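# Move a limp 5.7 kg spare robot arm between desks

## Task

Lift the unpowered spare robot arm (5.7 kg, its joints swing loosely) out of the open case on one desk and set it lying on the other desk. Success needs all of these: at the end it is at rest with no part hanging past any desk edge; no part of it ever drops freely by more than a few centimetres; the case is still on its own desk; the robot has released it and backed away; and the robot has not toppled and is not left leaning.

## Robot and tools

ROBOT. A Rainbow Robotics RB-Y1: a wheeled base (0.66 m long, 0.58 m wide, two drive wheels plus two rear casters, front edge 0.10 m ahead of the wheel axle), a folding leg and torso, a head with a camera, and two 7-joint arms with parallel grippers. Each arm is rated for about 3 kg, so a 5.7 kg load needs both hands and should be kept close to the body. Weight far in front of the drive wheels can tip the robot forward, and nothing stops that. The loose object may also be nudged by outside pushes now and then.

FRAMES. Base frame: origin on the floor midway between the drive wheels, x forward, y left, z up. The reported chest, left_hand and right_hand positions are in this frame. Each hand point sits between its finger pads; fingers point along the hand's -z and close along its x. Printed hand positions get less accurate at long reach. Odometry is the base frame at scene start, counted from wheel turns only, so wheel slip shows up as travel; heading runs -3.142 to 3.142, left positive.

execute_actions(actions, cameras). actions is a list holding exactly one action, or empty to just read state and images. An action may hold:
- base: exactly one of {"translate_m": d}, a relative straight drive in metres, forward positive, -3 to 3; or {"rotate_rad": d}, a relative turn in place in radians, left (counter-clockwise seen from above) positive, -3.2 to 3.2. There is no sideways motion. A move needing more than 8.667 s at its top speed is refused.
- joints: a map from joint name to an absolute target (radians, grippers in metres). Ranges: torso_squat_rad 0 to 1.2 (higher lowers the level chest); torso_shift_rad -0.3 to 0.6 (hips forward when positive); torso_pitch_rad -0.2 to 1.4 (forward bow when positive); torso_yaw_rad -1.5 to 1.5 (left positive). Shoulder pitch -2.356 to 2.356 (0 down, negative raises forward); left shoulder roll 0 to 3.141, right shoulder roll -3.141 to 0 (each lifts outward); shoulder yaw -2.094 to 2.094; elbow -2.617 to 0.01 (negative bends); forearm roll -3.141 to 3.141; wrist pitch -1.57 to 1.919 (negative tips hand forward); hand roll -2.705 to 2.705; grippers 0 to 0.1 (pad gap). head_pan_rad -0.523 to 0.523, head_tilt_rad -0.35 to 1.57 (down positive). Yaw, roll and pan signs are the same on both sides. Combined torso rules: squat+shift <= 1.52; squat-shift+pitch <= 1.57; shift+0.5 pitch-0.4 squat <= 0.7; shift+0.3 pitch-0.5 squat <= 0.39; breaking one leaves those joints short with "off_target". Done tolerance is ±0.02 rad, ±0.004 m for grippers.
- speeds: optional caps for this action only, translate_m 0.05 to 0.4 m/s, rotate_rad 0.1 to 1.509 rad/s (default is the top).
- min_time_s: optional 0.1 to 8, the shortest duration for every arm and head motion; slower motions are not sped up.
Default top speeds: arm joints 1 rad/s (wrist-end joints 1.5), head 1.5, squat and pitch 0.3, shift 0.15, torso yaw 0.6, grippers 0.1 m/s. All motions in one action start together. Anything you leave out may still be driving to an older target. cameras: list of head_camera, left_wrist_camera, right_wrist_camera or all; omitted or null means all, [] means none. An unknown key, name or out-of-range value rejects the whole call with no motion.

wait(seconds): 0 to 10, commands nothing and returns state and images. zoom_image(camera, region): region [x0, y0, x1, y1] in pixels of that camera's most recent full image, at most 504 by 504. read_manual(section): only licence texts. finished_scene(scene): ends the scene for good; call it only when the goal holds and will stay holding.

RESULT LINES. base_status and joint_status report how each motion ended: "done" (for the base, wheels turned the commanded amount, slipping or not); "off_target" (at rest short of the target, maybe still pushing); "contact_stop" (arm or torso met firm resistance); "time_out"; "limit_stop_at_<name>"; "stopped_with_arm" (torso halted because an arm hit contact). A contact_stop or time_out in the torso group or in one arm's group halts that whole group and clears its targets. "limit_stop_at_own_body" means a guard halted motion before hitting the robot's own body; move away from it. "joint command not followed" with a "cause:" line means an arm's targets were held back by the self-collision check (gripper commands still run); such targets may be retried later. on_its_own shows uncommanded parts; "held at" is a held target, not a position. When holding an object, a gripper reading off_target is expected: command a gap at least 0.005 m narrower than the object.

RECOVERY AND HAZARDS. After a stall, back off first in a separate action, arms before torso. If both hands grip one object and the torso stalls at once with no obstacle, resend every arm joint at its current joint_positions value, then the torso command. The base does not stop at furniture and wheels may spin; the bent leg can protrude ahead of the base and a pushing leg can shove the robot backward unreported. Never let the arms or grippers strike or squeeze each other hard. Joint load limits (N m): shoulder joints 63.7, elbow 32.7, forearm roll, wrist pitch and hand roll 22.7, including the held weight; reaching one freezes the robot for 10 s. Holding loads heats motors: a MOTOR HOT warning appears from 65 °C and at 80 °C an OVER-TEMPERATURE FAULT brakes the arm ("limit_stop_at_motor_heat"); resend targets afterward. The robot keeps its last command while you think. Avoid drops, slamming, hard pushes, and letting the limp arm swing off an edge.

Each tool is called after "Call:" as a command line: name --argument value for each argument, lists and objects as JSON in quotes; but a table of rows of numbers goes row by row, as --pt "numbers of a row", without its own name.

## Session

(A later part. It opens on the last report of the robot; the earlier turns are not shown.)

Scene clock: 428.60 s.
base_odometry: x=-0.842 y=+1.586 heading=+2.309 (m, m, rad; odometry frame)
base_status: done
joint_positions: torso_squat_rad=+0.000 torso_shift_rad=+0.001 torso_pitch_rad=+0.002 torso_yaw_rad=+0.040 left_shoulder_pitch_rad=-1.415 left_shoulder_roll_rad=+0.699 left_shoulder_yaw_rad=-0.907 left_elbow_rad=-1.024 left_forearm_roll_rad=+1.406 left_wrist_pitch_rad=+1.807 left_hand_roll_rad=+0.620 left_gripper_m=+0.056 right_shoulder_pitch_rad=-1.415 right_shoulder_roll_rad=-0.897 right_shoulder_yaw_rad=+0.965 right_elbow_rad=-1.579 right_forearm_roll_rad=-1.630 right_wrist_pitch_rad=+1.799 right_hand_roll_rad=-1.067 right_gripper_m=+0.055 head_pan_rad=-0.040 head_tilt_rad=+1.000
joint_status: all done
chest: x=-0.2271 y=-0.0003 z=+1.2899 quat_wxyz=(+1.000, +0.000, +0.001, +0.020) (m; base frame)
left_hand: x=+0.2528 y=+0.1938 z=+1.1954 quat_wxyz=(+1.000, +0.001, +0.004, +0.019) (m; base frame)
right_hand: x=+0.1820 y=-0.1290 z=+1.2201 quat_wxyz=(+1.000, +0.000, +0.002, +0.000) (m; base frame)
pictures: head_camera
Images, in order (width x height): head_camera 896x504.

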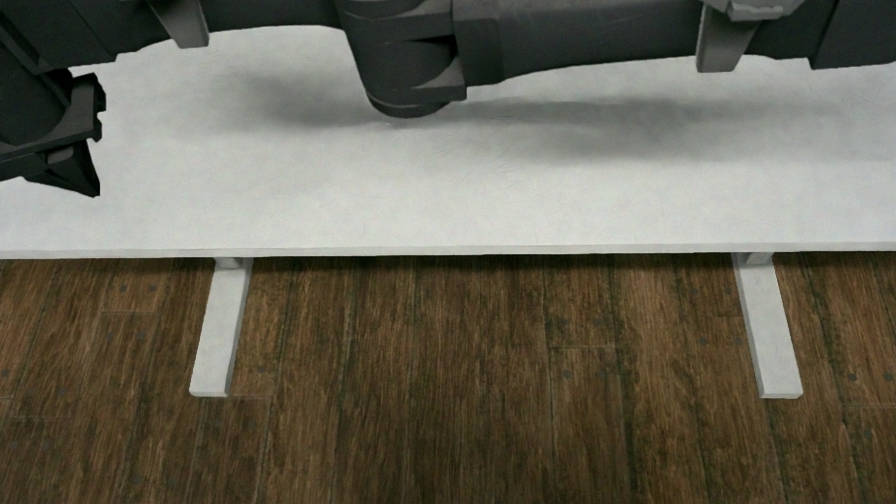

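Call:
execute_actions --actions '[{"base":{"translate_m":0.33},"speeds":{"translate_m":0.2},"joints":{"torso_yaw_rad":0.26,"left_shoulder_pitch_rad":-1.29,"left_shoulder_roll_rad":0.654,"left_shoulder_yaw_rad":-0.915,"left_elbow_rad":-1.024,"left_forearm_roll_rad":1.32,"left_wrist_pitch_rad":1.69,"left_hand_roll_rad":0.606,"right_shoulder_pitch_rad":-1.264,"right_shoulder_roll_rad":-0.841,"right_shoulder_yaw_rad":0.979,"right_elbow_rad":-1.579,"right_forearm_roll_rad":-1.482,"right_wrist_pitch_rad":1.710,"right_hand_roll_rad":-1.04,"head_pan_rad":0.35,"head_tilt_rad":0.9},"min_time_s":2}]' --cameras '["head_camera"]'

Call:
execute_actions --actions '[{"joints":{"torso_squat_rad":0.62}}]' --cameras '["head_camera"]'

Scene clock: 450.37 s.
base_odometry: x=-1.064 y=+1.830 heading=+2.310 (m, m, rad; odometry frame)
base_status: done
joint_positions: torso_squat_rad=+0.000 torso_shift_rad=+0.001 torso_pitch_rad=+0.002 torso_yaw_rad=+0.260 left_shoulder_pitch_rad=-1.286 left_shoulder_roll_rad=+0.653 left_shoulder_yaw_rad=-0.917 left_elbow_rad=-1.023 left_forearm_roll_rad=+1.320 left_wrist_pitch_rad=+1.690 left_hand_roll_rad=+0.606 left_gripper_m=+0.056 right_shoulder_pitch_rad=-1.262 right_shoulder_roll_rad=-0.842 right_shoulder_yaw_rad=+0.980 right_elbow_rad=-1.578 right_forearm_roll_rad=-1.482 right_wrist_pitch_rad=+1.710 right_hand_roll_rad=-1.040 right_gripper_m=+0.054 head_pan_rad=+0.350 head_tilt_rad=+0.900
joint_status: all done
chest: x=-0.2271 y=-0.0002 z=+1.2899 quat_wxyz=(+0.992, +0.000, +0.001, +0.130) (m; base frame)
left_hand: x=+0.2025 y=+0.2962 z=+1.1265 quat_wxyz=(+0.991, +0.001, +0.002, +0.131) (m; base frame)
right_hand: x=+0.2082 y=-0.0351 z=+1.1505 quat_wxyz=(+0.994, +0.000, +0.001, +0.109) (m; base frame)
pictures: head_camera
Images, in order (width x height): head_camera 896x504.

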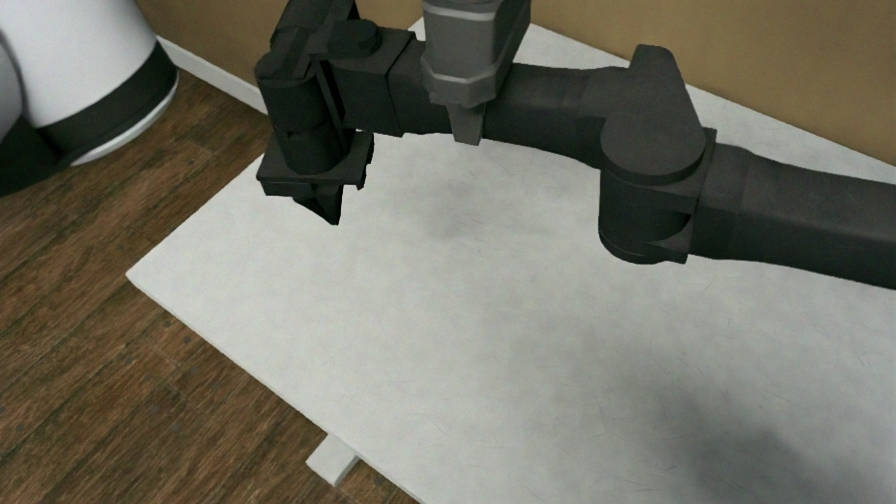

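Scene clock: 453.23 s.
base_odometry: x=-1.064 y=+1.830 heading=+2.310 (m, m, rad; odometry frame)
base_status: not commanded
joint_positions: torso_squat_rad=+0.620 torso_shift_rad=+0.000 torso_pitch_rad=+0.001 torso_yaw_rad=+0.260 left_shoulder_pitch_rad=-1.285 left_shoulder_roll_rad=+0.653 left_shoulder_yaw_rad=-0.917 left_elbow_rad=-1.023 left_forearm_roll_rad=+1.320 left_wrist_pitch_rad=+1.690 left_hand_roll_rad=+0.606 left_gripper_m=+0.056 right_shoulder_pitch_rad=-1.262 right_shoulder_roll_rad=-0.842 right_shoulder_yaw_rad=+0.980 right_elbow_rad=-1.578 right_forearm_roll_rad=-1.482 right_wrist_pitch_rad=+1.710 right_hand_roll_rad=-1.040 right_gripper_m=+0.054 head_pan_rad=+0.350 head_tilt_rad=+0.900
joint_status: all done
chest: x=-0.2273 y=-0.0001 z=+1.1597 quat_wxyz=(+0.992, +0.000, +0.001, +0.130) (m; base frame)
left_hand: x=+0.2022 y=+0.2962 z=+0.9963 quat_wxyz=(+0.991, +0.001, +0.002, +0.131) (m; base frame)
right_hand: x=+0.2080 y=-0.0351 z=+1.0203 quat_wxyz=(+0.994, -0.001, +0.001, +0.109) (m; base frame)
pictures: head_camera
Images, in order (width x height): head_camera 896x504.

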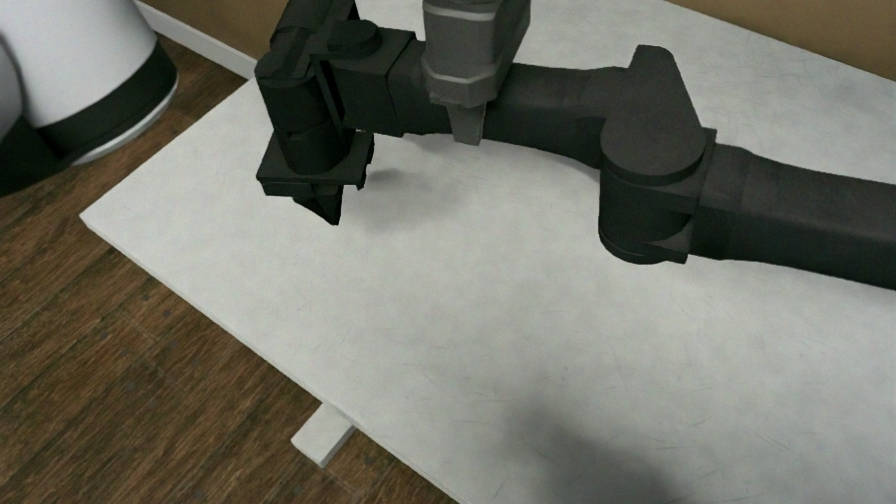

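Call:
execute_actions --actions '[{"joints":{"torso_squat_rad":0.69}}]' --cameras '["head_camera"]'

Call:
zoom_image --camera "head_camera" --region '[200, 60, 500, 280]'

Scene clock: 457.63 s.
base_odometry: x=-1.064 y=+1.830 heading=+2.310 (m, m, rad; odometry frame)
base_status: not commanded
joint_positions: torso_squat_rad=+0.690 torso_shift_rad=+0.000 torso_pitch_rad=+0.001 torso_yaw_rad=+0.260 left_shoulder_pitch_rad=-1.285 left_shoulder_roll_rad=+0.653 left_shoulder_yaw_rad=-0.917 left_elbow_rad=-1.023 left_forearm_roll_rad=+1.320 left_wrist_pitch_rad=+1.690 left_hand_roll_rad=+0.606 left_gripper_m=+0.056 right_shoulder_pitch_rad=-1.262 right_shoulder_roll_rad=-0.842 right_shoulder_yaw_rad=+0.980 right_elbow_rad=-1.578 right_forearm_roll_rad=-1.482 right_wrist_pitch_rad=+1.710 right_hand_roll_rad=-1.040 right_gripper_m=+0.054 head_pan_rad=+0.350 head_tilt_rad=+0.900
joint_status: all done
chest: x=-0.2273 y=-0.0001 z=+1.1298 quat_wxyz=(+0.992, +0.000, +0.001, +0.130) (m; base frame)
left_hand: x=+0.2022 y=+0.2962 z=+0.9664 quat_wxyz=(+0.991, +0.001, +0.002, +0.131) (m; base frame)
right_hand: x=+0.2079 y=-0.0352 z=+0.9905 quat_wxyz=(+0.994, -0.001, +0.001, +0.109) (m; base frame)
pictures: head_camera
Images, in order (width x height): head_camera 896x504.

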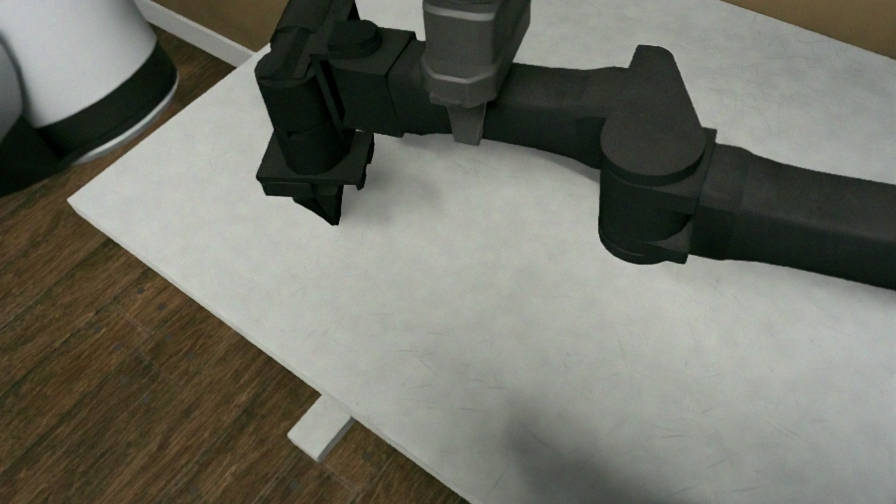

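Region (200, 60, 500, 280) of head_camera's 896x504 image, scaled by 1.680, with more detail than that image has; it fills the top 370 rows of this view, and the rest is white.

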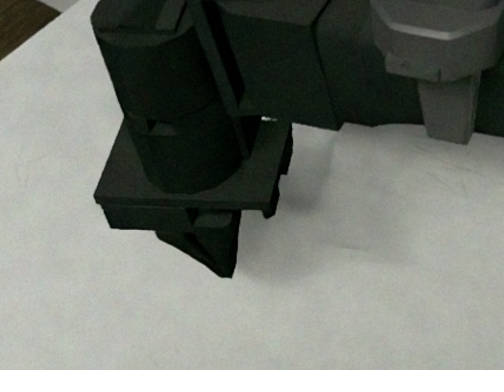

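Close. Step down until it just touches.

Call:
execute_actions --actions '[{"joints":{"torso_squat_rad":0.72}}]' --cameras '["head_camera"]'

Call:
zoom_image --camera "head_camera" --region '[200, 60, 500, 280]'

Scene clock: 461.30 s.
base_odometry: x=-1.064 y=+1.830 heading=+2.310 (m, m, rad; odometry frame)
base_status: not commanded
joint_positions: torso_squat_rad=+0.720 torso_shift_rad=+0.000 torso_pitch_rad=+0.001 torso_yaw_rad=+0.260 left_shoulder_pitch_rad=-1.285 left_shoulder_roll_rad=+0.653 left_shoulder_yaw_rad=-0.917 left_elbow_rad=-1.023 left_forearm_roll_rad=+1.320 left_wrist_pitch_rad=+1.690 left_hand_roll_rad=+0.606 left_gripper_m=+0.056 right_shoulder_pitch_rad=-1.262 right_shoulder_roll_rad=-0.842 right_shoulder_yaw_rad=+0.980 right_elbow_rad=-1.578 right_forearm_roll_rad=-1.482 right_wrist_pitch_rad=+1.710 right_hand_roll_rad=-1.040 right_gripper_m=+0.054 head_pan_rad=+0.350 head_tilt_rad=+0.900
joint_status: all done
chest: x=-0.2274 y=-0.0001 z=+1.1162 quat_wxyz=(+0.992, +0.000, +0.001, +0.130) (m; base frame)
left_hand: x=+0.2022 y=+0.2962 z=+0.9528 quat_wxyz=(+0.991, +0.001, +0.002, +0.131) (m; base frame)
right_hand: x=+0.2079 y=-0.0352 z=+0.9769 quat_wxyz=(+0.994, -0.001, +0.001, +0.109) (m; base frame)
pictures: head_camera
Images, in order (width x height): head_camera 896x504.

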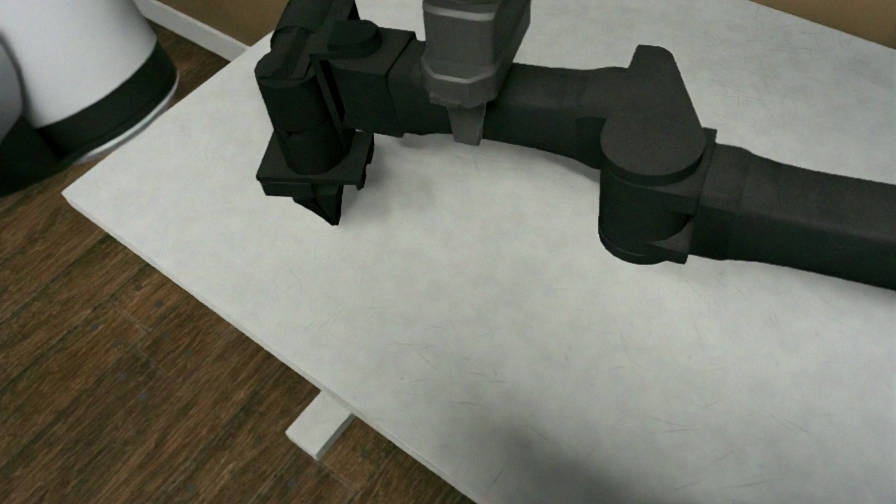

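Region (200, 60, 500, 280) of head_camera's 896x504 image, scaled by 1.680, with more detail than that image has; it fills the top 370 rows of this view, and the rest is white.

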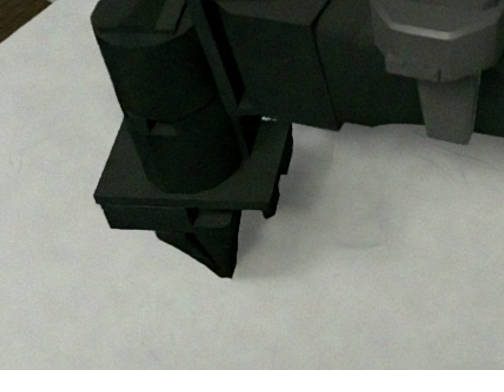

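Call:
execute_actions --actions '[{"joints":{"torso_squat_rad":0.735}}]' --cameras '[]'

Call:
execute_actions --actions '[{"base":{"translate_m":-0.017},"speeds":{"translate_m":0.05},"joints":{"torso_yaw_rad":0.21}}]' --cameras '["head_camera"]'

Scene clock: 467.33 s.
base_odometry: x=-1.064 y=+1.830 heading=+2.310 (m, m, rad; odometry frame)
base_status: not commanded
joint_positions: torso_squat_rad=+0.735 torso_shift_rad=+0.000 torso_pitch_rad=+0.001 torso_yaw_rad=+0.260 left_shoulder_pitch_rad=-1.285 left_shoulder_roll_rad=+0.653 left_shoulder_yaw_rad=-0.917 left_elbow_rad=-1.023 left_forearm_roll_rad=+1.320 left_wrist_pitch_rad=+1.690 left_hand_roll_rad=+0.606 left_gripper_m=+0.056 right_shoulder_pitch_rad=-1.262 right_shoulder_roll_rad=-0.842 right_shoulder_yaw_rad=+0.980 right_elbow_rad=-1.578 right_forearm_roll_rad=-1.482 right_wrist_pitch_rad=+1.710 right_hand_roll_rad=-1.040 right_gripper_m=+0.054 head_pan_rad=+0.350 head_tilt_rad=+0.900
joint_status: all done
chest: x=-0.2273 y=-0.0001 z=+1.1093 quat_wxyz=(+0.992, +0.000, +0.001, +0.130) (m; base frame)
left_hand: x=+0.2022 y=+0.2962 z=+0.9458 quat_wxyz=(+0.991, +0.001, +0.002, +0.131) (m; base frame)
right_hand: x=+0.2079 y=-0.0352 z=+0.9698 quat_wxyz=(+0.994, -0.001, +0.001, +0.109) (m; base frame)
pictures: none
No camera images: the call's "cameras" was empty. Leave "cameras" out to get every camera's image.

Scene clock: 468.47 s.
base_odometry: x=-1.053 y=+1.817 heading=+2.310 (m, m, rad; odometry frame)
base_status: done
joint_positions: torso_squat_rad=+0.735 torso_shift_rad=+0.000 torso_pitch_rad=+0.001 torso_yaw_rad=+0.210 left_shoulder_pitch_rad=-1.285 left_shoulder_roll_rad=+0.653 left_shoulder_yaw_rad=-0.917 left_elbow_rad=-1.023 left_forearm_roll_rad=+1.320 left_wrist_pitch_rad=+1.690 left_hand_roll_rad=+0.606 left_gripper_m=+0.056 right_shoulder_pitch_rad=-1.262 right_shoulder_roll_rad=-0.841 right_shoulder_yaw_rad=+0.980 right_elbow_rad=-1.578 right_forearm_roll_rad=-1.482 right_wrist_pitch_rad=+1.710 right_hand_roll_rad=-1.040 right_gripper_m=+0.054 head_pan_rad=+0.350 head_tilt_rad=+0.900
joint_status: all done
chest: x=-0.2273 y=-0.0002 z=+1.1093 quat_wxyz=(+0.994, +0.000, +0.001, +0.105) (m; base frame)
left_hand: x=+0.2165 y=+0.2742 z=+0.9458 quat_wxyz=(+0.994, +0.001, +0.002, +0.106) (m; base frame)
right_hand: x=+0.2056 y=-0.0569 z=+0.9698 quat_wxyz=(+0.996, -0.001, +0.001, +0.084) (m; base frame)
pictures: head_camera
Images, in order (width x height): head_camera 896x504.

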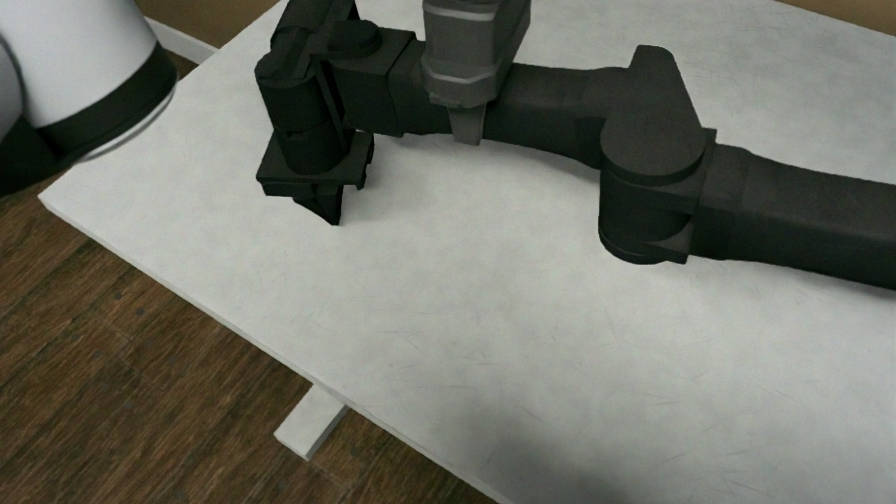

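Not touching yet. Continue in small steps, watching load.

Call:
execute_actions --actions '[{"joints":{"torso_squat_rad":0.748}}]' --cameras '[]'

Call:
execute_actions --actions '[{"joints":{"torso_squat_rad":0.76}}]' --cameras '["head_camera"]'

Call:
zoom_image --camera "head_camera" --region '[200, 60, 500, 280]'

Scene clock: 473.07 s.
base_odometry: x=-1.053 y=+1.817 heading=+2.310 (m, m, rad; odometry frame)
base_status: not commanded
joint_positions: torso_squat_rad=+0.748 torso_shift_rad=+0.000 torso_pitch_rad=+0.001 torso_yaw_rad=+0.210 left_shoulder_pitch_rad=-1.285 left_shoulder_roll_rad=+0.653 left_shoulder_yaw_rad=-0.917 left_elbow_rad=-1.023 left_forearm_roll_rad=+1.320 left_wrist_pitch_rad=+1.690 left_hand_roll_rad=+0.606 left_gripper_m=+0.056 right_shoulder_pitch_rad=-1.262 right_shoulder_roll_rad=-0.841 right_shoulder_yaw_rad=+0.980 right_elbow_rad=-1.578 right_forearm_roll_rad=-1.482 right_wrist_pitch_rad=+1.710 right_hand_roll_rad=-1.040 right_gripper_m=+0.054 head_pan_rad=+0.350 head_tilt_rad=+0.900
joint_status: all done
chest: x=-0.2273 y=-0.0002 z=+1.1031 quat_wxyz=(+0.994, +0.000, +0.001, +0.105) (m; base frame)
left_hand: x=+0.2165 y=+0.2742 z=+0.9396 quat_wxyz=(+0.994, +0.001, +0.002, +0.106) (m; base frame)
right_hand: x=+0.2056 y=-0.0569 z=+0.9636 quat_wxyz=(+0.996, -0.001, +0.001, +0.084) (m; base frame)
pictures: none
No camera images: the call's "cameras" was empty. Leave "cameras" out to get every camera's image.

Scene clock: 473.67 s.
base_odometry: x=-1.053 y=+1.817 heading=+2.310 (m, m, rad; odometry frame)
base_status: not commanded
joint_positions: torso_squat_rad=+0.760 torso_shift_rad=+0.000 torso_pitch_rad=+0.001 torso_yaw_rad=+0.210 left_shoulder_pitch_rad=-1.289 left_shoulder_roll_rad=+0.654 left_shoulder_yaw_rad=-0.916 left_elbow_rad=-1.024 left_forearm_roll_rad=+1.320 left_wrist_pitch_rad=+1.691 left_hand_roll_rad=+0.606 left_gripper_m=+0.056 right_shoulder_pitch_rad=-1.261 right_shoulder_roll_rad=-0.841 right_shoulder_yaw_rad=+0.981 right_elbow_rad=-1.578 right_forearm_roll_rad=-1.482 right_wrist_pitch_rad=+1.710 right_hand_roll_rad=-1.040 right_gripper_m=+0.054 head_pan_rad=+0.350 head_tilt_rad=+0.900
joint_status: all done
chest: x=-0.2276 y=-0.0004 z=+1.0973 quat_wxyz=(+0.994, +0.000, +0.000, +0.105) (m; base frame)
left_hand: x=+0.2172 y=+0.2739 z=+0.9361 quat_wxyz=(+0.994, +0.002, +0.000, +0.105) (m; base frame)
right_hand: x=+0.2052 y=-0.0573 z=+0.9575 quat_wxyz=(+0.996, -0.001, +0.002, +0.084) (m; base frame)
pictures: head_camera
Images, in order (width x height): head_camera 896x504.

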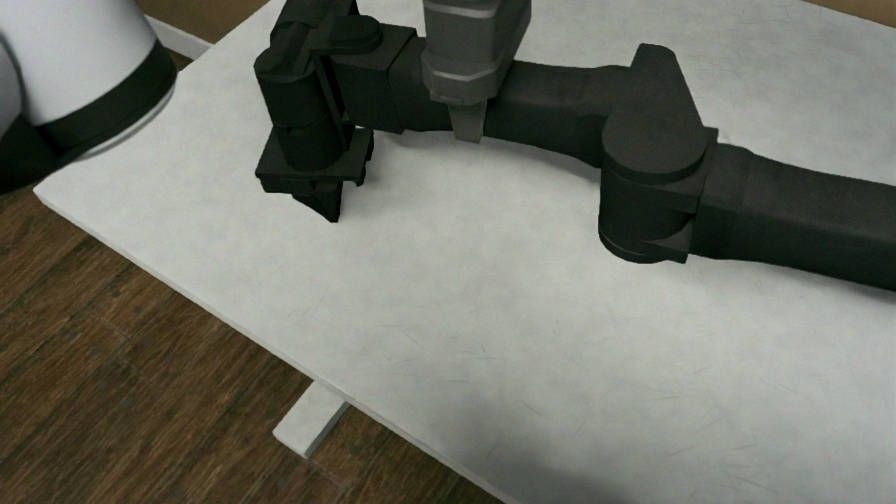

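Region (200, 60, 500, 280) of head_camera's 896x504 image, scaled by 1.680, with more detail than that image has; it fills the top 370 rows of this view, and the rest is white.

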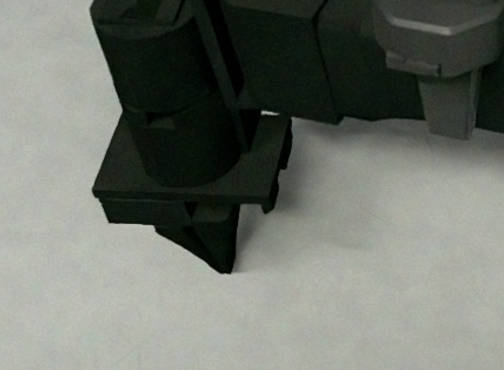

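Touching now. Drag sideways.

Call:
execute_actions --actions '[{"base":{"translate_m":-0.025},"speeds":{"translate_m":0.05},"joints":{"torso_yaw_rad":0.14}}]' --cameras '["head_camera"]'

Scene clock: 478.00 s.
base_odometry: x=-1.036 y=+1.799 heading=+2.310 (m, m, rad; odometry frame)
base_status: done
joint_positions: torso_squat_rad=+0.760 torso_shift_rad=+0.000 torso_pitch_rad=+0.001 torso_yaw_rad=+0.140 left_shoulder_pitch_rad=-1.288 left_shoulder_roll_rad=+0.654 left_shoulder_yaw_rad=-0.916 left_elbow_rad=-1.024 left_forearm_roll_rad=+1.320 left_wrist_pitch_rad=+1.690 left_hand_roll_rad=+0.606 left_gripper_m=+0.056 right_shoulder_pitch_rad=-1.261 right_shoulder_roll_rad=-0.841 right_shoulder_yaw_rad=+0.981 right_elbow_rad=-1.578 right_forearm_roll_rad=-1.482 right_wrist_pitch_rad=+1.710 right_hand_roll_rad=-1.040 right_gripper_m=+0.054 head_pan_rad=+0.350 head_tilt_rad=+0.900
joint_status: all done
chest: x=-0.2275 y=-0.0003 z=+1.0973 quat_wxyz=(+0.998, +0.000, +0.001, +0.070) (m; base frame)
left_hand: x=+0.2351 y=+0.2422 z=+0.9353 quat_wxyz=(+0.998, +0.001, +0.001, +0.070) (m; base frame)
right_hand: x=+0.2002 y=-0.0874 z=+0.9574 quat_wxyz=(+0.999, -0.001, +0.002, +0.049) (m; base frame)
pictures: head_camera
Images, in order (width x height): head_camera 896x504.

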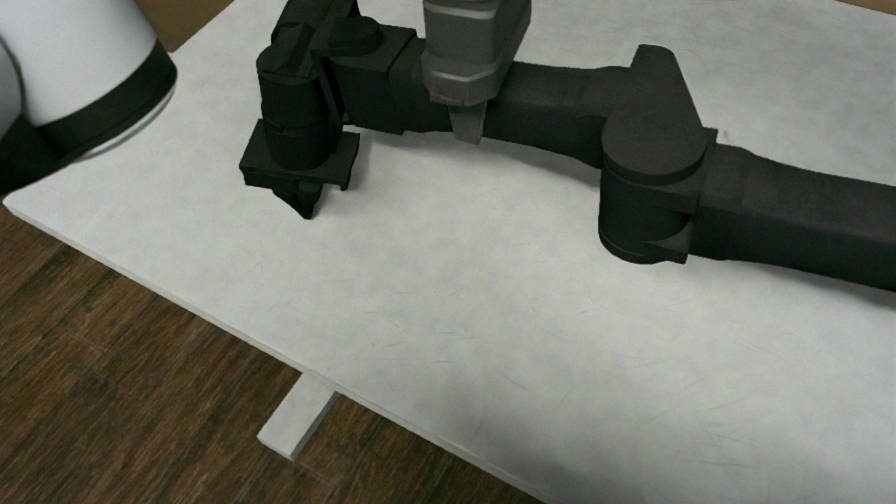

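Call:
execute_actions --actions '[{"base":{"translate_m":-0.02},"speeds":{"translate_m":0.05},"joints":{"torso_yaw_rad":0.07,"torso_squat_rad":0.772}}]' --cameras '["head_camera"]'

Call:
execute_actions --actions '[{"joints":{"torso_yaw_rad":0.0,"torso_squat_rad":0.795}}]' --cameras '["head_camera"]'

Scene clock: 483.43 s.
base_odometry: x=-1.022 y=+1.784 heading=+2.309 (m, m, rad; odometry frame)
base_status: done
joint_positions: torso_squat_rad=+0.772 torso_shift_rad=+0.000 torso_pitch_rad=+0.001 torso_yaw_rad=+0.070 left_shoulder_pitch_rad=-1.287 left_shoulder_roll_rad=+0.653 left_shoulder_yaw_rad=-0.916 left_elbow_rad=-1.024 left_forearm_roll_rad=+1.320 left_wrist_pitch_rad=+1.690 left_hand_roll_rad=+0.606 left_gripper_m=+0.056 right_shoulder_pitch_rad=-1.262 right_shoulder_roll_rad=-0.841 right_shoulder_yaw_rad=+0.981 right_elbow_rad=-1.578 right_forearm_roll_rad=-1.482 right_wrist_pitch_rad=+1.710 right_hand_roll_rad=-1.040 right_gripper_m=+0.054 head_pan_rad=+0.350 head_tilt_rad=+0.900
joint_status: all done
chest: x=-0.2274 y=-0.0003 z=+1.0915 quat_wxyz=(+0.999, +0.000, +0.001, +0.035) (m; base frame)
left_hand: x=+0.2508 y=+0.2093 z=+0.9290 quat_wxyz=(+0.999, +0.001, +0.001, +0.036) (m; base frame)
right_hand: x=+0.1931 y=-0.1170 z=+0.9517 quat_wxyz=(+1.000, -0.001, +0.002, +0.014) (m; base frame)
pictures: head_camera
Images, in order (width x height): head_camera 896x504.

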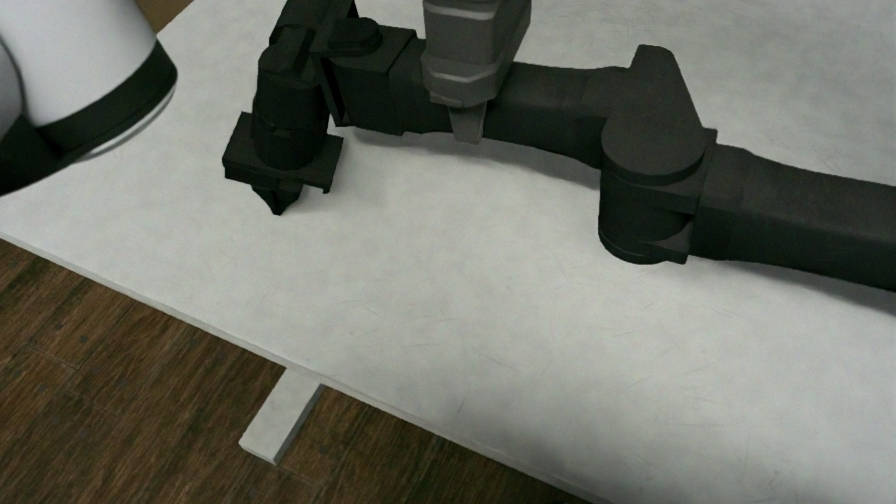

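Scene clock: 484.23 s.
base_odometry: x=-1.022 y=+1.784 heading=+2.309 (m, m, rad; odometry frame)
base_status: not commanded
joint_positions: torso_squat_rad=+0.795 torso_shift_rad=+0.000 torso_pitch_rad=+0.001 torso_yaw_rad=+0.000 left_shoulder_pitch_rad=-1.286 left_shoulder_roll_rad=+0.653 left_shoulder_yaw_rad=-0.916 left_elbow_rad=-1.024 left_forearm_roll_rad=+1.320 left_wrist_pitch_rad=+1.690 left_hand_roll_rad=+0.606 left_gripper_m=+0.056 right_shoulder_pitch_rad=-1.262 right_shoulder_roll_rad=-0.841 right_shoulder_yaw_rad=+0.981 right_elbow_rad=-1.578 right_forearm_roll_rad=-1.482 right_wrist_pitch_rad=+1.710 right_hand_roll_rad=-1.040 right_gripper_m=+0.054 head_pan_rad=+0.350 head_tilt_rad=+0.900
joint_status: all done
chest: x=-0.2274 y=-0.0004 z=+1.0802 quat_wxyz=(+1.000, +0.000, +0.001, +0.000) (m; base frame)
left_hand: x=+0.2642 y=+0.1753 z=+0.9174 quat_wxyz=(+1.000, +0.002, +0.001, +0.001) (m; base frame)
right_hand: x=+0.1840 y=-0.1462 z=+0.9403 quat_wxyz=(+1.000, -0.001, +0.002, -0.021) (m; base frame)
pictures: head_camera
Images, in order (width x height): head_camera 896x504.

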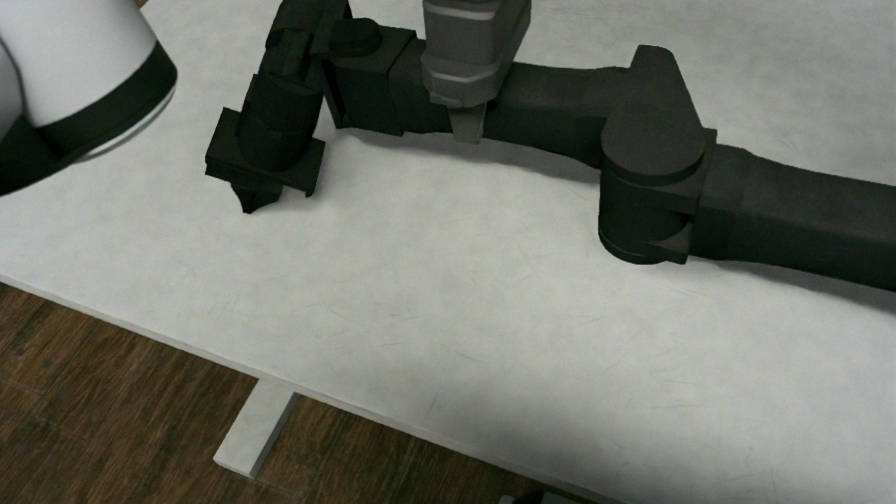

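Call:
execute_actions --actions '[{"joints":{"torso_yaw_rad":-0.05,"torso_squat_rad":0.84}}]' --cameras '["head_camera"]'

Call:
execute_actions --actions '[{"joints":{"torso_squat_rad":0.89}}]' --cameras '["head_camera"]'

Scene clock: 490.00 s.
base_odometry: x=-1.022 y=+1.784 heading=+2.309 (m, m, rad; odometry frame)
base_status: not commanded
joint_positions: torso_squat_rad=+0.840 torso_shift_rad=+0.000 torso_pitch_rad=+0.001 torso_yaw_rad=-0.050 left_shoulder_pitch_rad=-1.286 left_shoulder_roll_rad=+0.653 left_shoulder_yaw_rad=-0.916 left_elbow_rad=-1.024 left_forearm_roll_rad=+1.320 left_wrist_pitch_rad=+1.690 left_hand_roll_rad=+0.606 left_gripper_m=+0.056 right_shoulder_pitch_rad=-1.262 right_shoulder_roll_rad=-0.841 right_shoulder_yaw_rad=+0.981 right_elbow_rad=-1.578 right_forearm_roll_rad=-1.482 right_wrist_pitch_rad=+1.710 right_hand_roll_rad=-1.040 right_gripper_m=+0.054 head_pan_rad=+0.350 head_tilt_rad=+0.900
joint_status: all done
chest: x=-0.2274 y=-0.0004 z=+1.0572 quat_wxyz=(+1.000, +0.000, +0.001, -0.025) (m; base frame)
left_hand: x=+0.2723 y=+0.1506 z=+0.8944 quat_wxyz=(+1.000, +0.002, +0.001, -0.024) (m; base frame)
right_hand: x=+0.1761 y=-0.1665 z=+0.9173 quat_wxyz=(+0.999, -0.001, +0.002, -0.046) (m; base frame)
pictures: head_camera
Images, in order (width x height): head_camera 896x504.

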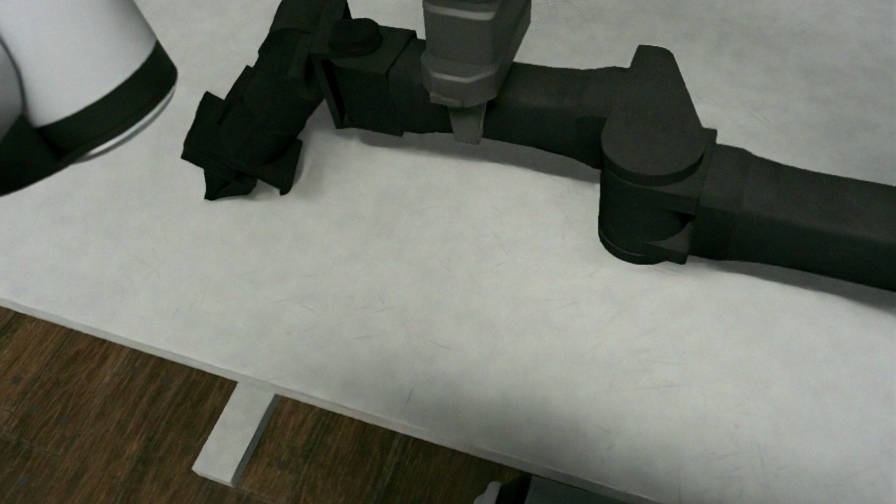

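Scene clock: 490.87 s.
base_odometry: x=-1.022 y=+1.784 heading=+2.309 (m, m, rad; odometry frame)
base_status: not commanded
joint_positions: torso_squat_rad=+0.890 torso_shift_rad=+0.000 torso_pitch_rad=+0.001 torso_yaw_rad=-0.050 left_shoulder_pitch_rad=-1.286 left_shoulder_roll_rad=+0.653 left_shoulder_yaw_rad=-0.916 left_elbow_rad=-1.024 left_forearm_roll_rad=+1.320 left_wrist_pitch_rad=+1.690 left_hand_roll_rad=+0.606 left_gripper_m=+0.056 right_shoulder_pitch_rad=-1.262 right_shoulder_roll_rad=-0.841 right_shoulder_yaw_rad=+0.981 right_elbow_rad=-1.578 right_forearm_roll_rad=-1.482 right_wrist_pitch_rad=+1.710 right_hand_roll_rad=-1.040 right_gripper_m=+0.054 head_pan_rad=+0.350 head_tilt_rad=+0.900
joint_status: all done
chest: x=-0.2274 y=-0.0004 z=+1.0306 quat_wxyz=(+1.000, +0.000, +0.001, -0.025) (m; base frame)
left_hand: x=+0.2723 y=+0.1506 z=+0.8677 quat_wxyz=(+1.000, +0.002, +0.001, -0.024) (m; base frame)
right_hand: x=+0.1762 y=-0.1665 z=+0.8907 quat_wxyz=(+0.999, -0.001, +0.002, -0.046) (m; base frame)
pictures: head_camera
Images, in order (width x height): head_camera 896x504.

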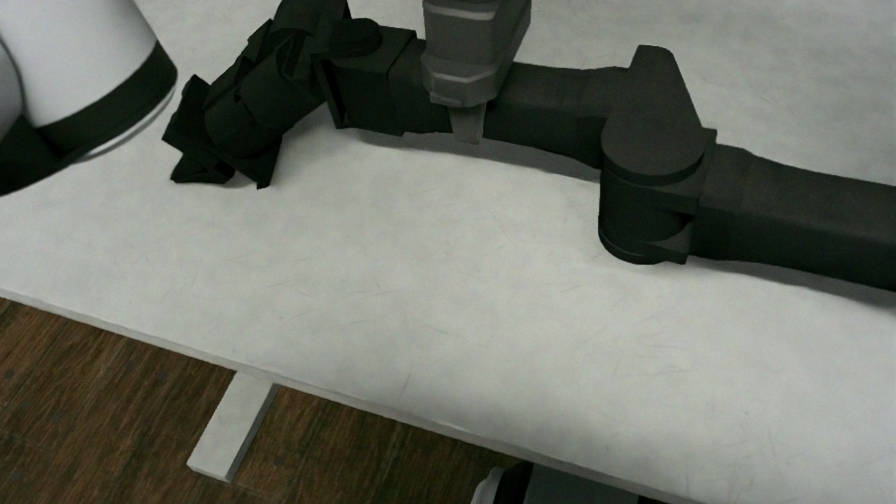

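Call:
execute_actions --actions '[{"joints":{"torso_squat_rad":0.93}}]' --cameras '["head_camera"]'

Call:
execute_actions --actions '[{"joints":{"head_pan_rad":-0.4}}]' --cameras '["head_camera"]'

Scene clock: 494.57 s.
base_odometry: x=-1.022 y=+1.784 heading=+2.309 (m, m, rad; odometry frame)
base_status: not commanded
joint_positions: torso_squat_rad=+0.930 torso_shift_rad=+0.000 torso_pitch_rad=+0.001 torso_yaw_rad=-0.050 left_shoulder_pitch_rad=-1.287 left_shoulder_roll_rad=+0.653 left_shoulder_yaw_rad=-0.916 left_elbow_rad=-1.024 left_forearm_roll_rad=+1.320 left_wrist_pitch_rad=+1.690 left_hand_roll_rad=+0.606 left_gripper_m=+0.056 right_shoulder_pitch_rad=-1.262 right_shoulder_roll_rad=-0.841 right_shoulder_yaw_rad=+0.981 right_elbow_rad=-1.578 right_forearm_roll_rad=-1.482 right_wrist_pitch_rad=+1.710 right_hand_roll_rad=-1.040 right_gripper_m=+0.054 head_pan_rad=+0.350 head_tilt_rad=+0.900
joint_status: all done
chest: x=-0.2275 y=-0.0004 z=+1.0084 quat_wxyz=(+1.000, +0.000, +0.001, -0.025) (m; base frame)
left_hand: x=+0.2724 y=+0.1505 z=+0.8460 quat_wxyz=(+1.000, +0.002, +0.001, -0.024) (m; base frame)
right_hand: x=+0.1760 y=-0.1665 z=+0.8686 quat_wxyz=(+0.999, -0.001, +0.002, -0.046) (m; base frame)
pictures: head_camera
Images, in order (width x height): head_camera 896x504.

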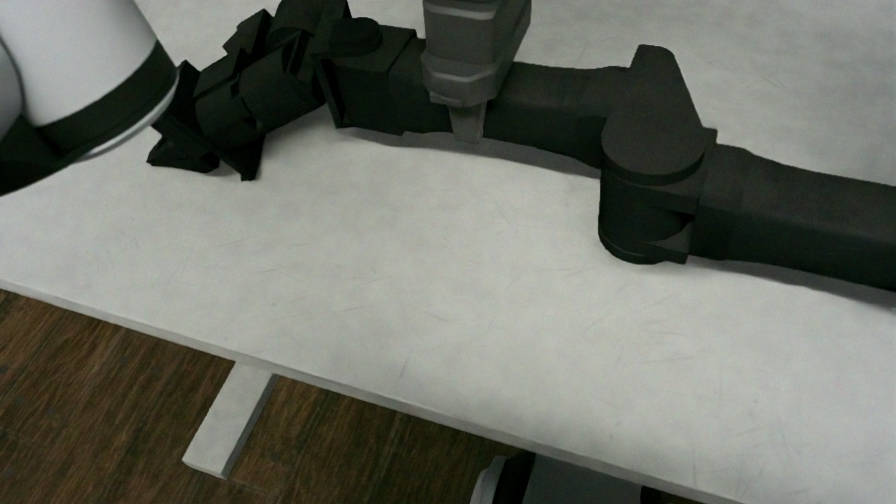

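Scene clock: 495.73 s.
base_odometry: x=-1.022 y=+1.784 heading=+2.309 (m, m, rad; odometry frame)
base_status: not commanded
joint_positions: torso_squat_rad=+0.930 torso_shift_rad=+0.000 torso_pitch_rad=+0.001 torso_yaw_rad=-0.050 left_shoulder_pitch_rad=-1.287 left_shoulder_roll_rad=+0.653 left_shoulder_yaw_rad=-0.916 left_elbow_rad=-1.024 left_forearm_roll_rad=+1.320 left_wrist_pitch_rad=+1.690 left_hand_roll_rad=+0.606 left_gripper_m=+0.056 right_shoulder_pitch_rad=-1.262 right_shoulder_roll_rad=-0.841 right_shoulder_yaw_rad=+0.981 right_elbow_rad=-1.578 right_forearm_roll_rad=-1.482 right_wrist_pitch_rad=+1.710 right_hand_roll_rad=-1.040 right_gripper_m=+0.054 head_pan_rad=-0.400 head_tilt_rad=+0.900
joint_status: all done
chest: x=-0.2275 y=-0.0004 z=+1.0084 quat_wxyz=(+1.000, +0.000, +0.001, -0.025) (m; base frame)
left_hand: x=+0.2724 y=+0.1505 z=+0.8460 quat_wxyz=(+1.000, +0.002, +0.001, -0.024) (m; base frame)
right_hand: x=+0.1760 y=-0.1665 z=+0.8686 quat_wxyz=(+0.999, -0.001, +0.002, -0.046) (m; base frame)
pictures: head_camera
Images, in order (width x height): head_camera 896x504.

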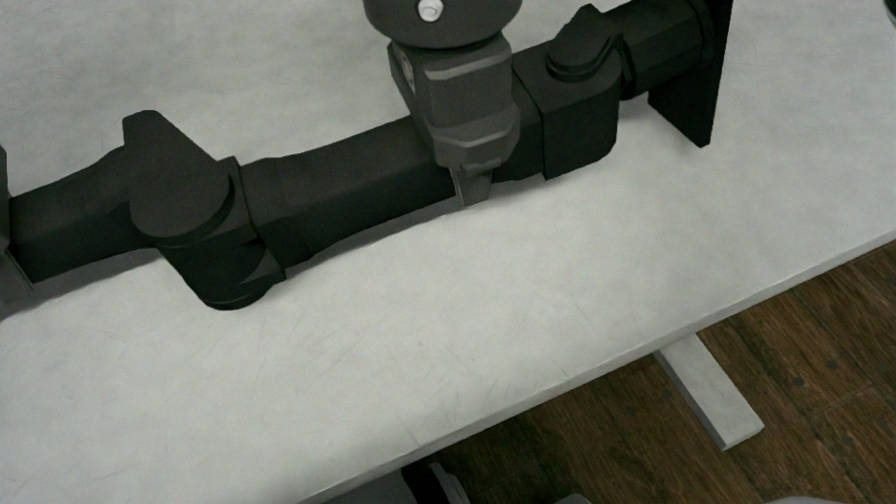

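Call:
execute_actions --actions '[{"joints":{"torso_squat_rad":0.97,"head_pan_rad":0.3,"head_tilt_rad":0.75}}]' --cameras '["head_camera"]'

Call:
execute_actions --actions '[{"joints":{"torso_squat_rad":1.0}}]' --cameras '["head_camera"]'

Scene clock: 503.30 s.
base_odometry: x=-1.022 y=+1.784 heading=+2.309 (m, m, rad; odometry frame)
base_status: not commanded
joint_positions: torso_squat_rad=+0.970 torso_shift_rad=+0.000 torso_pitch_rad=+0.001 torso_yaw_rad=-0.050 left_shoulder_pitch_rad=-1.287 left_shoulder_roll_rad=+0.653 left_shoulder_yaw_rad=-0.916 left_elbow_rad=-1.024 left_forearm_roll_rad=+1.320 left_wrist_pitch_rad=+1.690 left_hand_roll_rad=+0.606 left_gripper_m=+0.056 right_shoulder_pitch_rad=-1.261 right_shoulder_roll_rad=-0.841 right_shoulder_yaw_rad=+0.981 right_elbow_rad=-1.578 right_forearm_roll_rad=-1.482 right_wrist_pitch_rad=+1.710 right_hand_roll_rad=-1.040 right_gripper_m=+0.054 head_pan_rad=+0.300 head_tilt_rad=+0.750
joint_status: all done
chest: x=-0.2275 y=-0.0004 z=+0.9857 quat_wxyz=(+1.000, +0.000, +0.001, -0.025) (m; base frame)
left_hand: x=+0.2724 y=+0.1505 z=+0.8233 quat_wxyz=(+1.000, +0.002, +0.001, -0.024) (m; base frame)
right_hand: x=+0.1760 y=-0.1665 z=+0.8458 quat_wxyz=(+0.999, -0.001, +0.002, -0.046) (m; base frame)
pictures: head_camera
Images, in order (width x height): head_camera 896x504.

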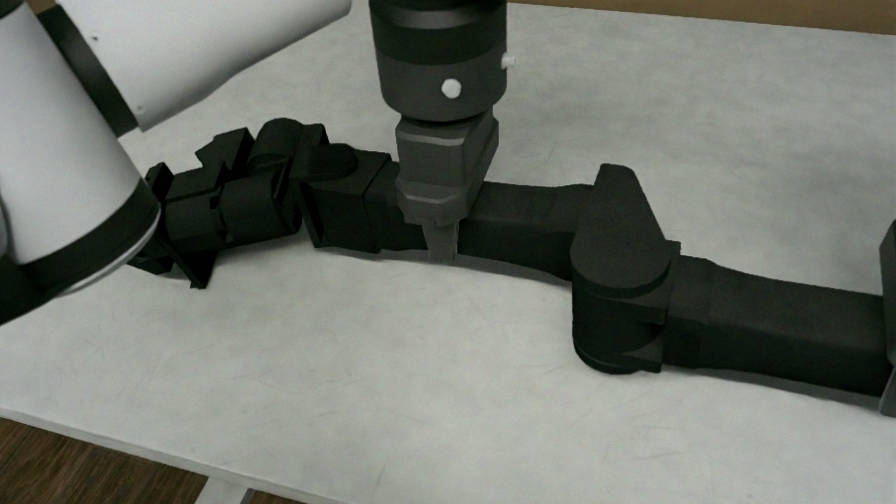

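Scene clock: 504.03 s.
base_odometry: x=-1.022 y=+1.784 heading=+2.309 (m, m, rad; odometry frame)
base_status: not commanded
joint_positions: torso_squat_rad=+1.000 torso_shift_rad=+0.000 torso_pitch_rad=+0.001 torso_yaw_rad=-0.050 left_shoulder_pitch_rad=-1.287 left_shoulder_roll_rad=+0.653 left_shoulder_yaw_rad=-0.916 left_elbow_rad=-1.024 left_forearm_roll_rad=+1.320 left_wrist_pitch_rad=+1.690 left_hand_roll_rad=+0.606 left_gripper_m=+0.056 right_shoulder_pitch_rad=-1.261 right_shoulder_roll_rad=-0.841 right_shoulder_yaw_rad=+0.981 right_elbow_rad=-1.578 right_forearm_roll_rad=-1.482 right_wrist_pitch_rad=+1.710 right_hand_roll_rad=-1.040 right_gripper_m=+0.054 head_pan_rad=+0.300 head_tilt_rad=+0.750
joint_status: all done
chest: x=-0.2275 y=-0.0004 z=+0.9682 quat_wxyz=(+1.000, +0.000, +0.001, -0.025) (m; base frame)
left_hand: x=+0.2724 y=+0.1505 z=+0.8058 quat_wxyz=(+1.000, +0.002, +0.001, -0.024) (m; base frame)
right_hand: x=+0.1760 y=-0.1665 z=+0.8283 quat_wxyz=(+0.999, -0.001, +0.002, -0.046) (m; base frame)
pictures: head_camera
Images, in order (width x height): head_camera 896x504.

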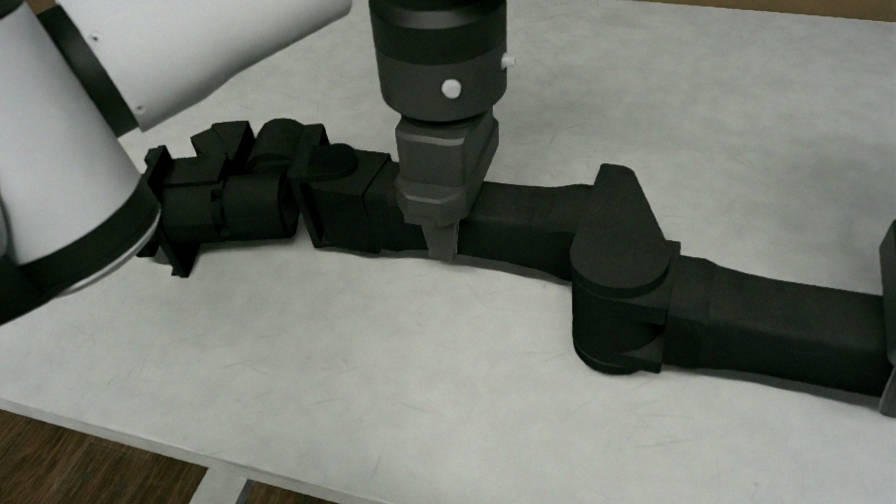

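Call:
execute_actions --actions '[{"joints":{"torso_squat_rad":1.02}}]' --cameras '[]'

Call:
execute_actions --actions '[{"joints":{"torso_squat_rad":1.035}}]' --cameras '["head_camera"]'

Scene clock: 508.27 s.
base_odometry: x=-1.022 y=+1.784 heading=+2.309 (m, m, rad; odometry frame)
base_status: not commanded
joint_positions: torso_squat_rad=+1.020 torso_shift_rad=+0.000 torso_pitch_rad=+0.001 torso_yaw_rad=-0.050 left_shoulder_pitch_rad=-1.287 left_shoulder_roll_rad=+0.653 left_shoulder_yaw_rad=-0.916 left_elbow_rad=-1.024 left_forearm_roll_rad=+1.320 left_wrist_pitch_rad=+1.690 left_hand_roll_rad=+0.606 left_gripper_m=+0.056 right_shoulder_pitch_rad=-1.262 right_shoulder_roll_rad=-0.841 right_shoulder_yaw_rad=+0.981 right_elbow_rad=-1.578 right_forearm_roll_rad=-1.482 right_wrist_pitch_rad=+1.710 right_hand_roll_rad=-1.040 right_gripper_m=+0.054 head_pan_rad=+0.300 head_tilt_rad=+0.750
joint_status: all done
chest: x=-0.2275 y=-0.0004 z=+0.9563 quat_wxyz=(+1.000, +0.000, +0.001, -0.025) (m; base frame)
left_hand: x=+0.2724 y=+0.1505 z=+0.7939 quat_wxyz=(+1.000, +0.002, +0.001, -0.024) (m; base frame)
right_hand: x=+0.1760 y=-0.1665 z=+0.8165 quat_wxyz=(+0.999, -0.001, +0.002, -0.046) (m; base frame)
pictures: none
No camera images: the call's "cameras" was empty. Leave "cameras" out to get every camera's image.

Scene clock: 508.87 s.
base_odometry: x=-1.022 y=+1.784 heading=+2.309 (m, m, rad; odometry frame)
base_status: not commanded
joint_positions: torso_squat_rad=+1.035 torso_shift_rad=+0.000 torso_pitch_rad=-0.001 torso_yaw_rad=-0.050 left_shoulder_pitch_rad=-1.290 left_shoulder_roll_rad=+0.655 left_shoulder_yaw_rad=-0.916 left_elbow_rad=-1.024 left_forearm_roll_rad=+1.320 left_wrist_pitch_rad=+1.690 left_hand_roll_rad=+0.606 left_gripper_m=+0.056 right_shoulder_pitch_rad=-1.264 right_shoulder_roll_rad=-0.842 right_shoulder_yaw_rad=+0.979 right_elbow_rad=-1.579 right_forearm_roll_rad=-1.482 right_wrist_pitch_rad=+1.710 right_hand_roll_rad=-1.040 right_gripper_m=+0.054 head_pan_rad=+0.300 head_tilt_rad=+0.750
joint_status: all done
chest: x=-0.2282 y=-0.0003 z=+0.9473 quat_wxyz=(+1.000, +0.000, +0.000, -0.025) (m; base frame)
left_hand: x=+0.2726 y=+0.1506 z=+0.7871 quat_wxyz=(+1.000, +0.002, -0.001, -0.024) (m; base frame)
right_hand: x=+0.1764 y=-0.1661 z=+0.8098 quat_wxyz=(+0.999, +0.000, -0.001, -0.046) (m; base frame)
pictures: head_camera
Images, in order (width x height): head_camera 896x504.

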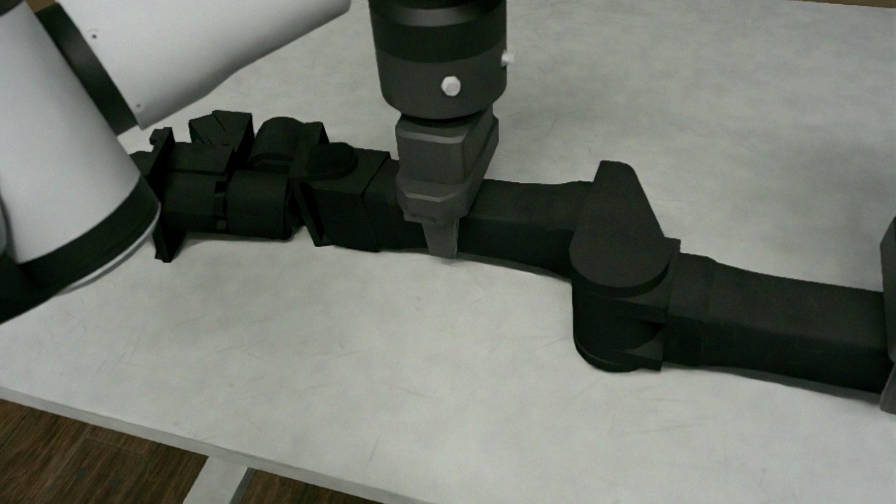

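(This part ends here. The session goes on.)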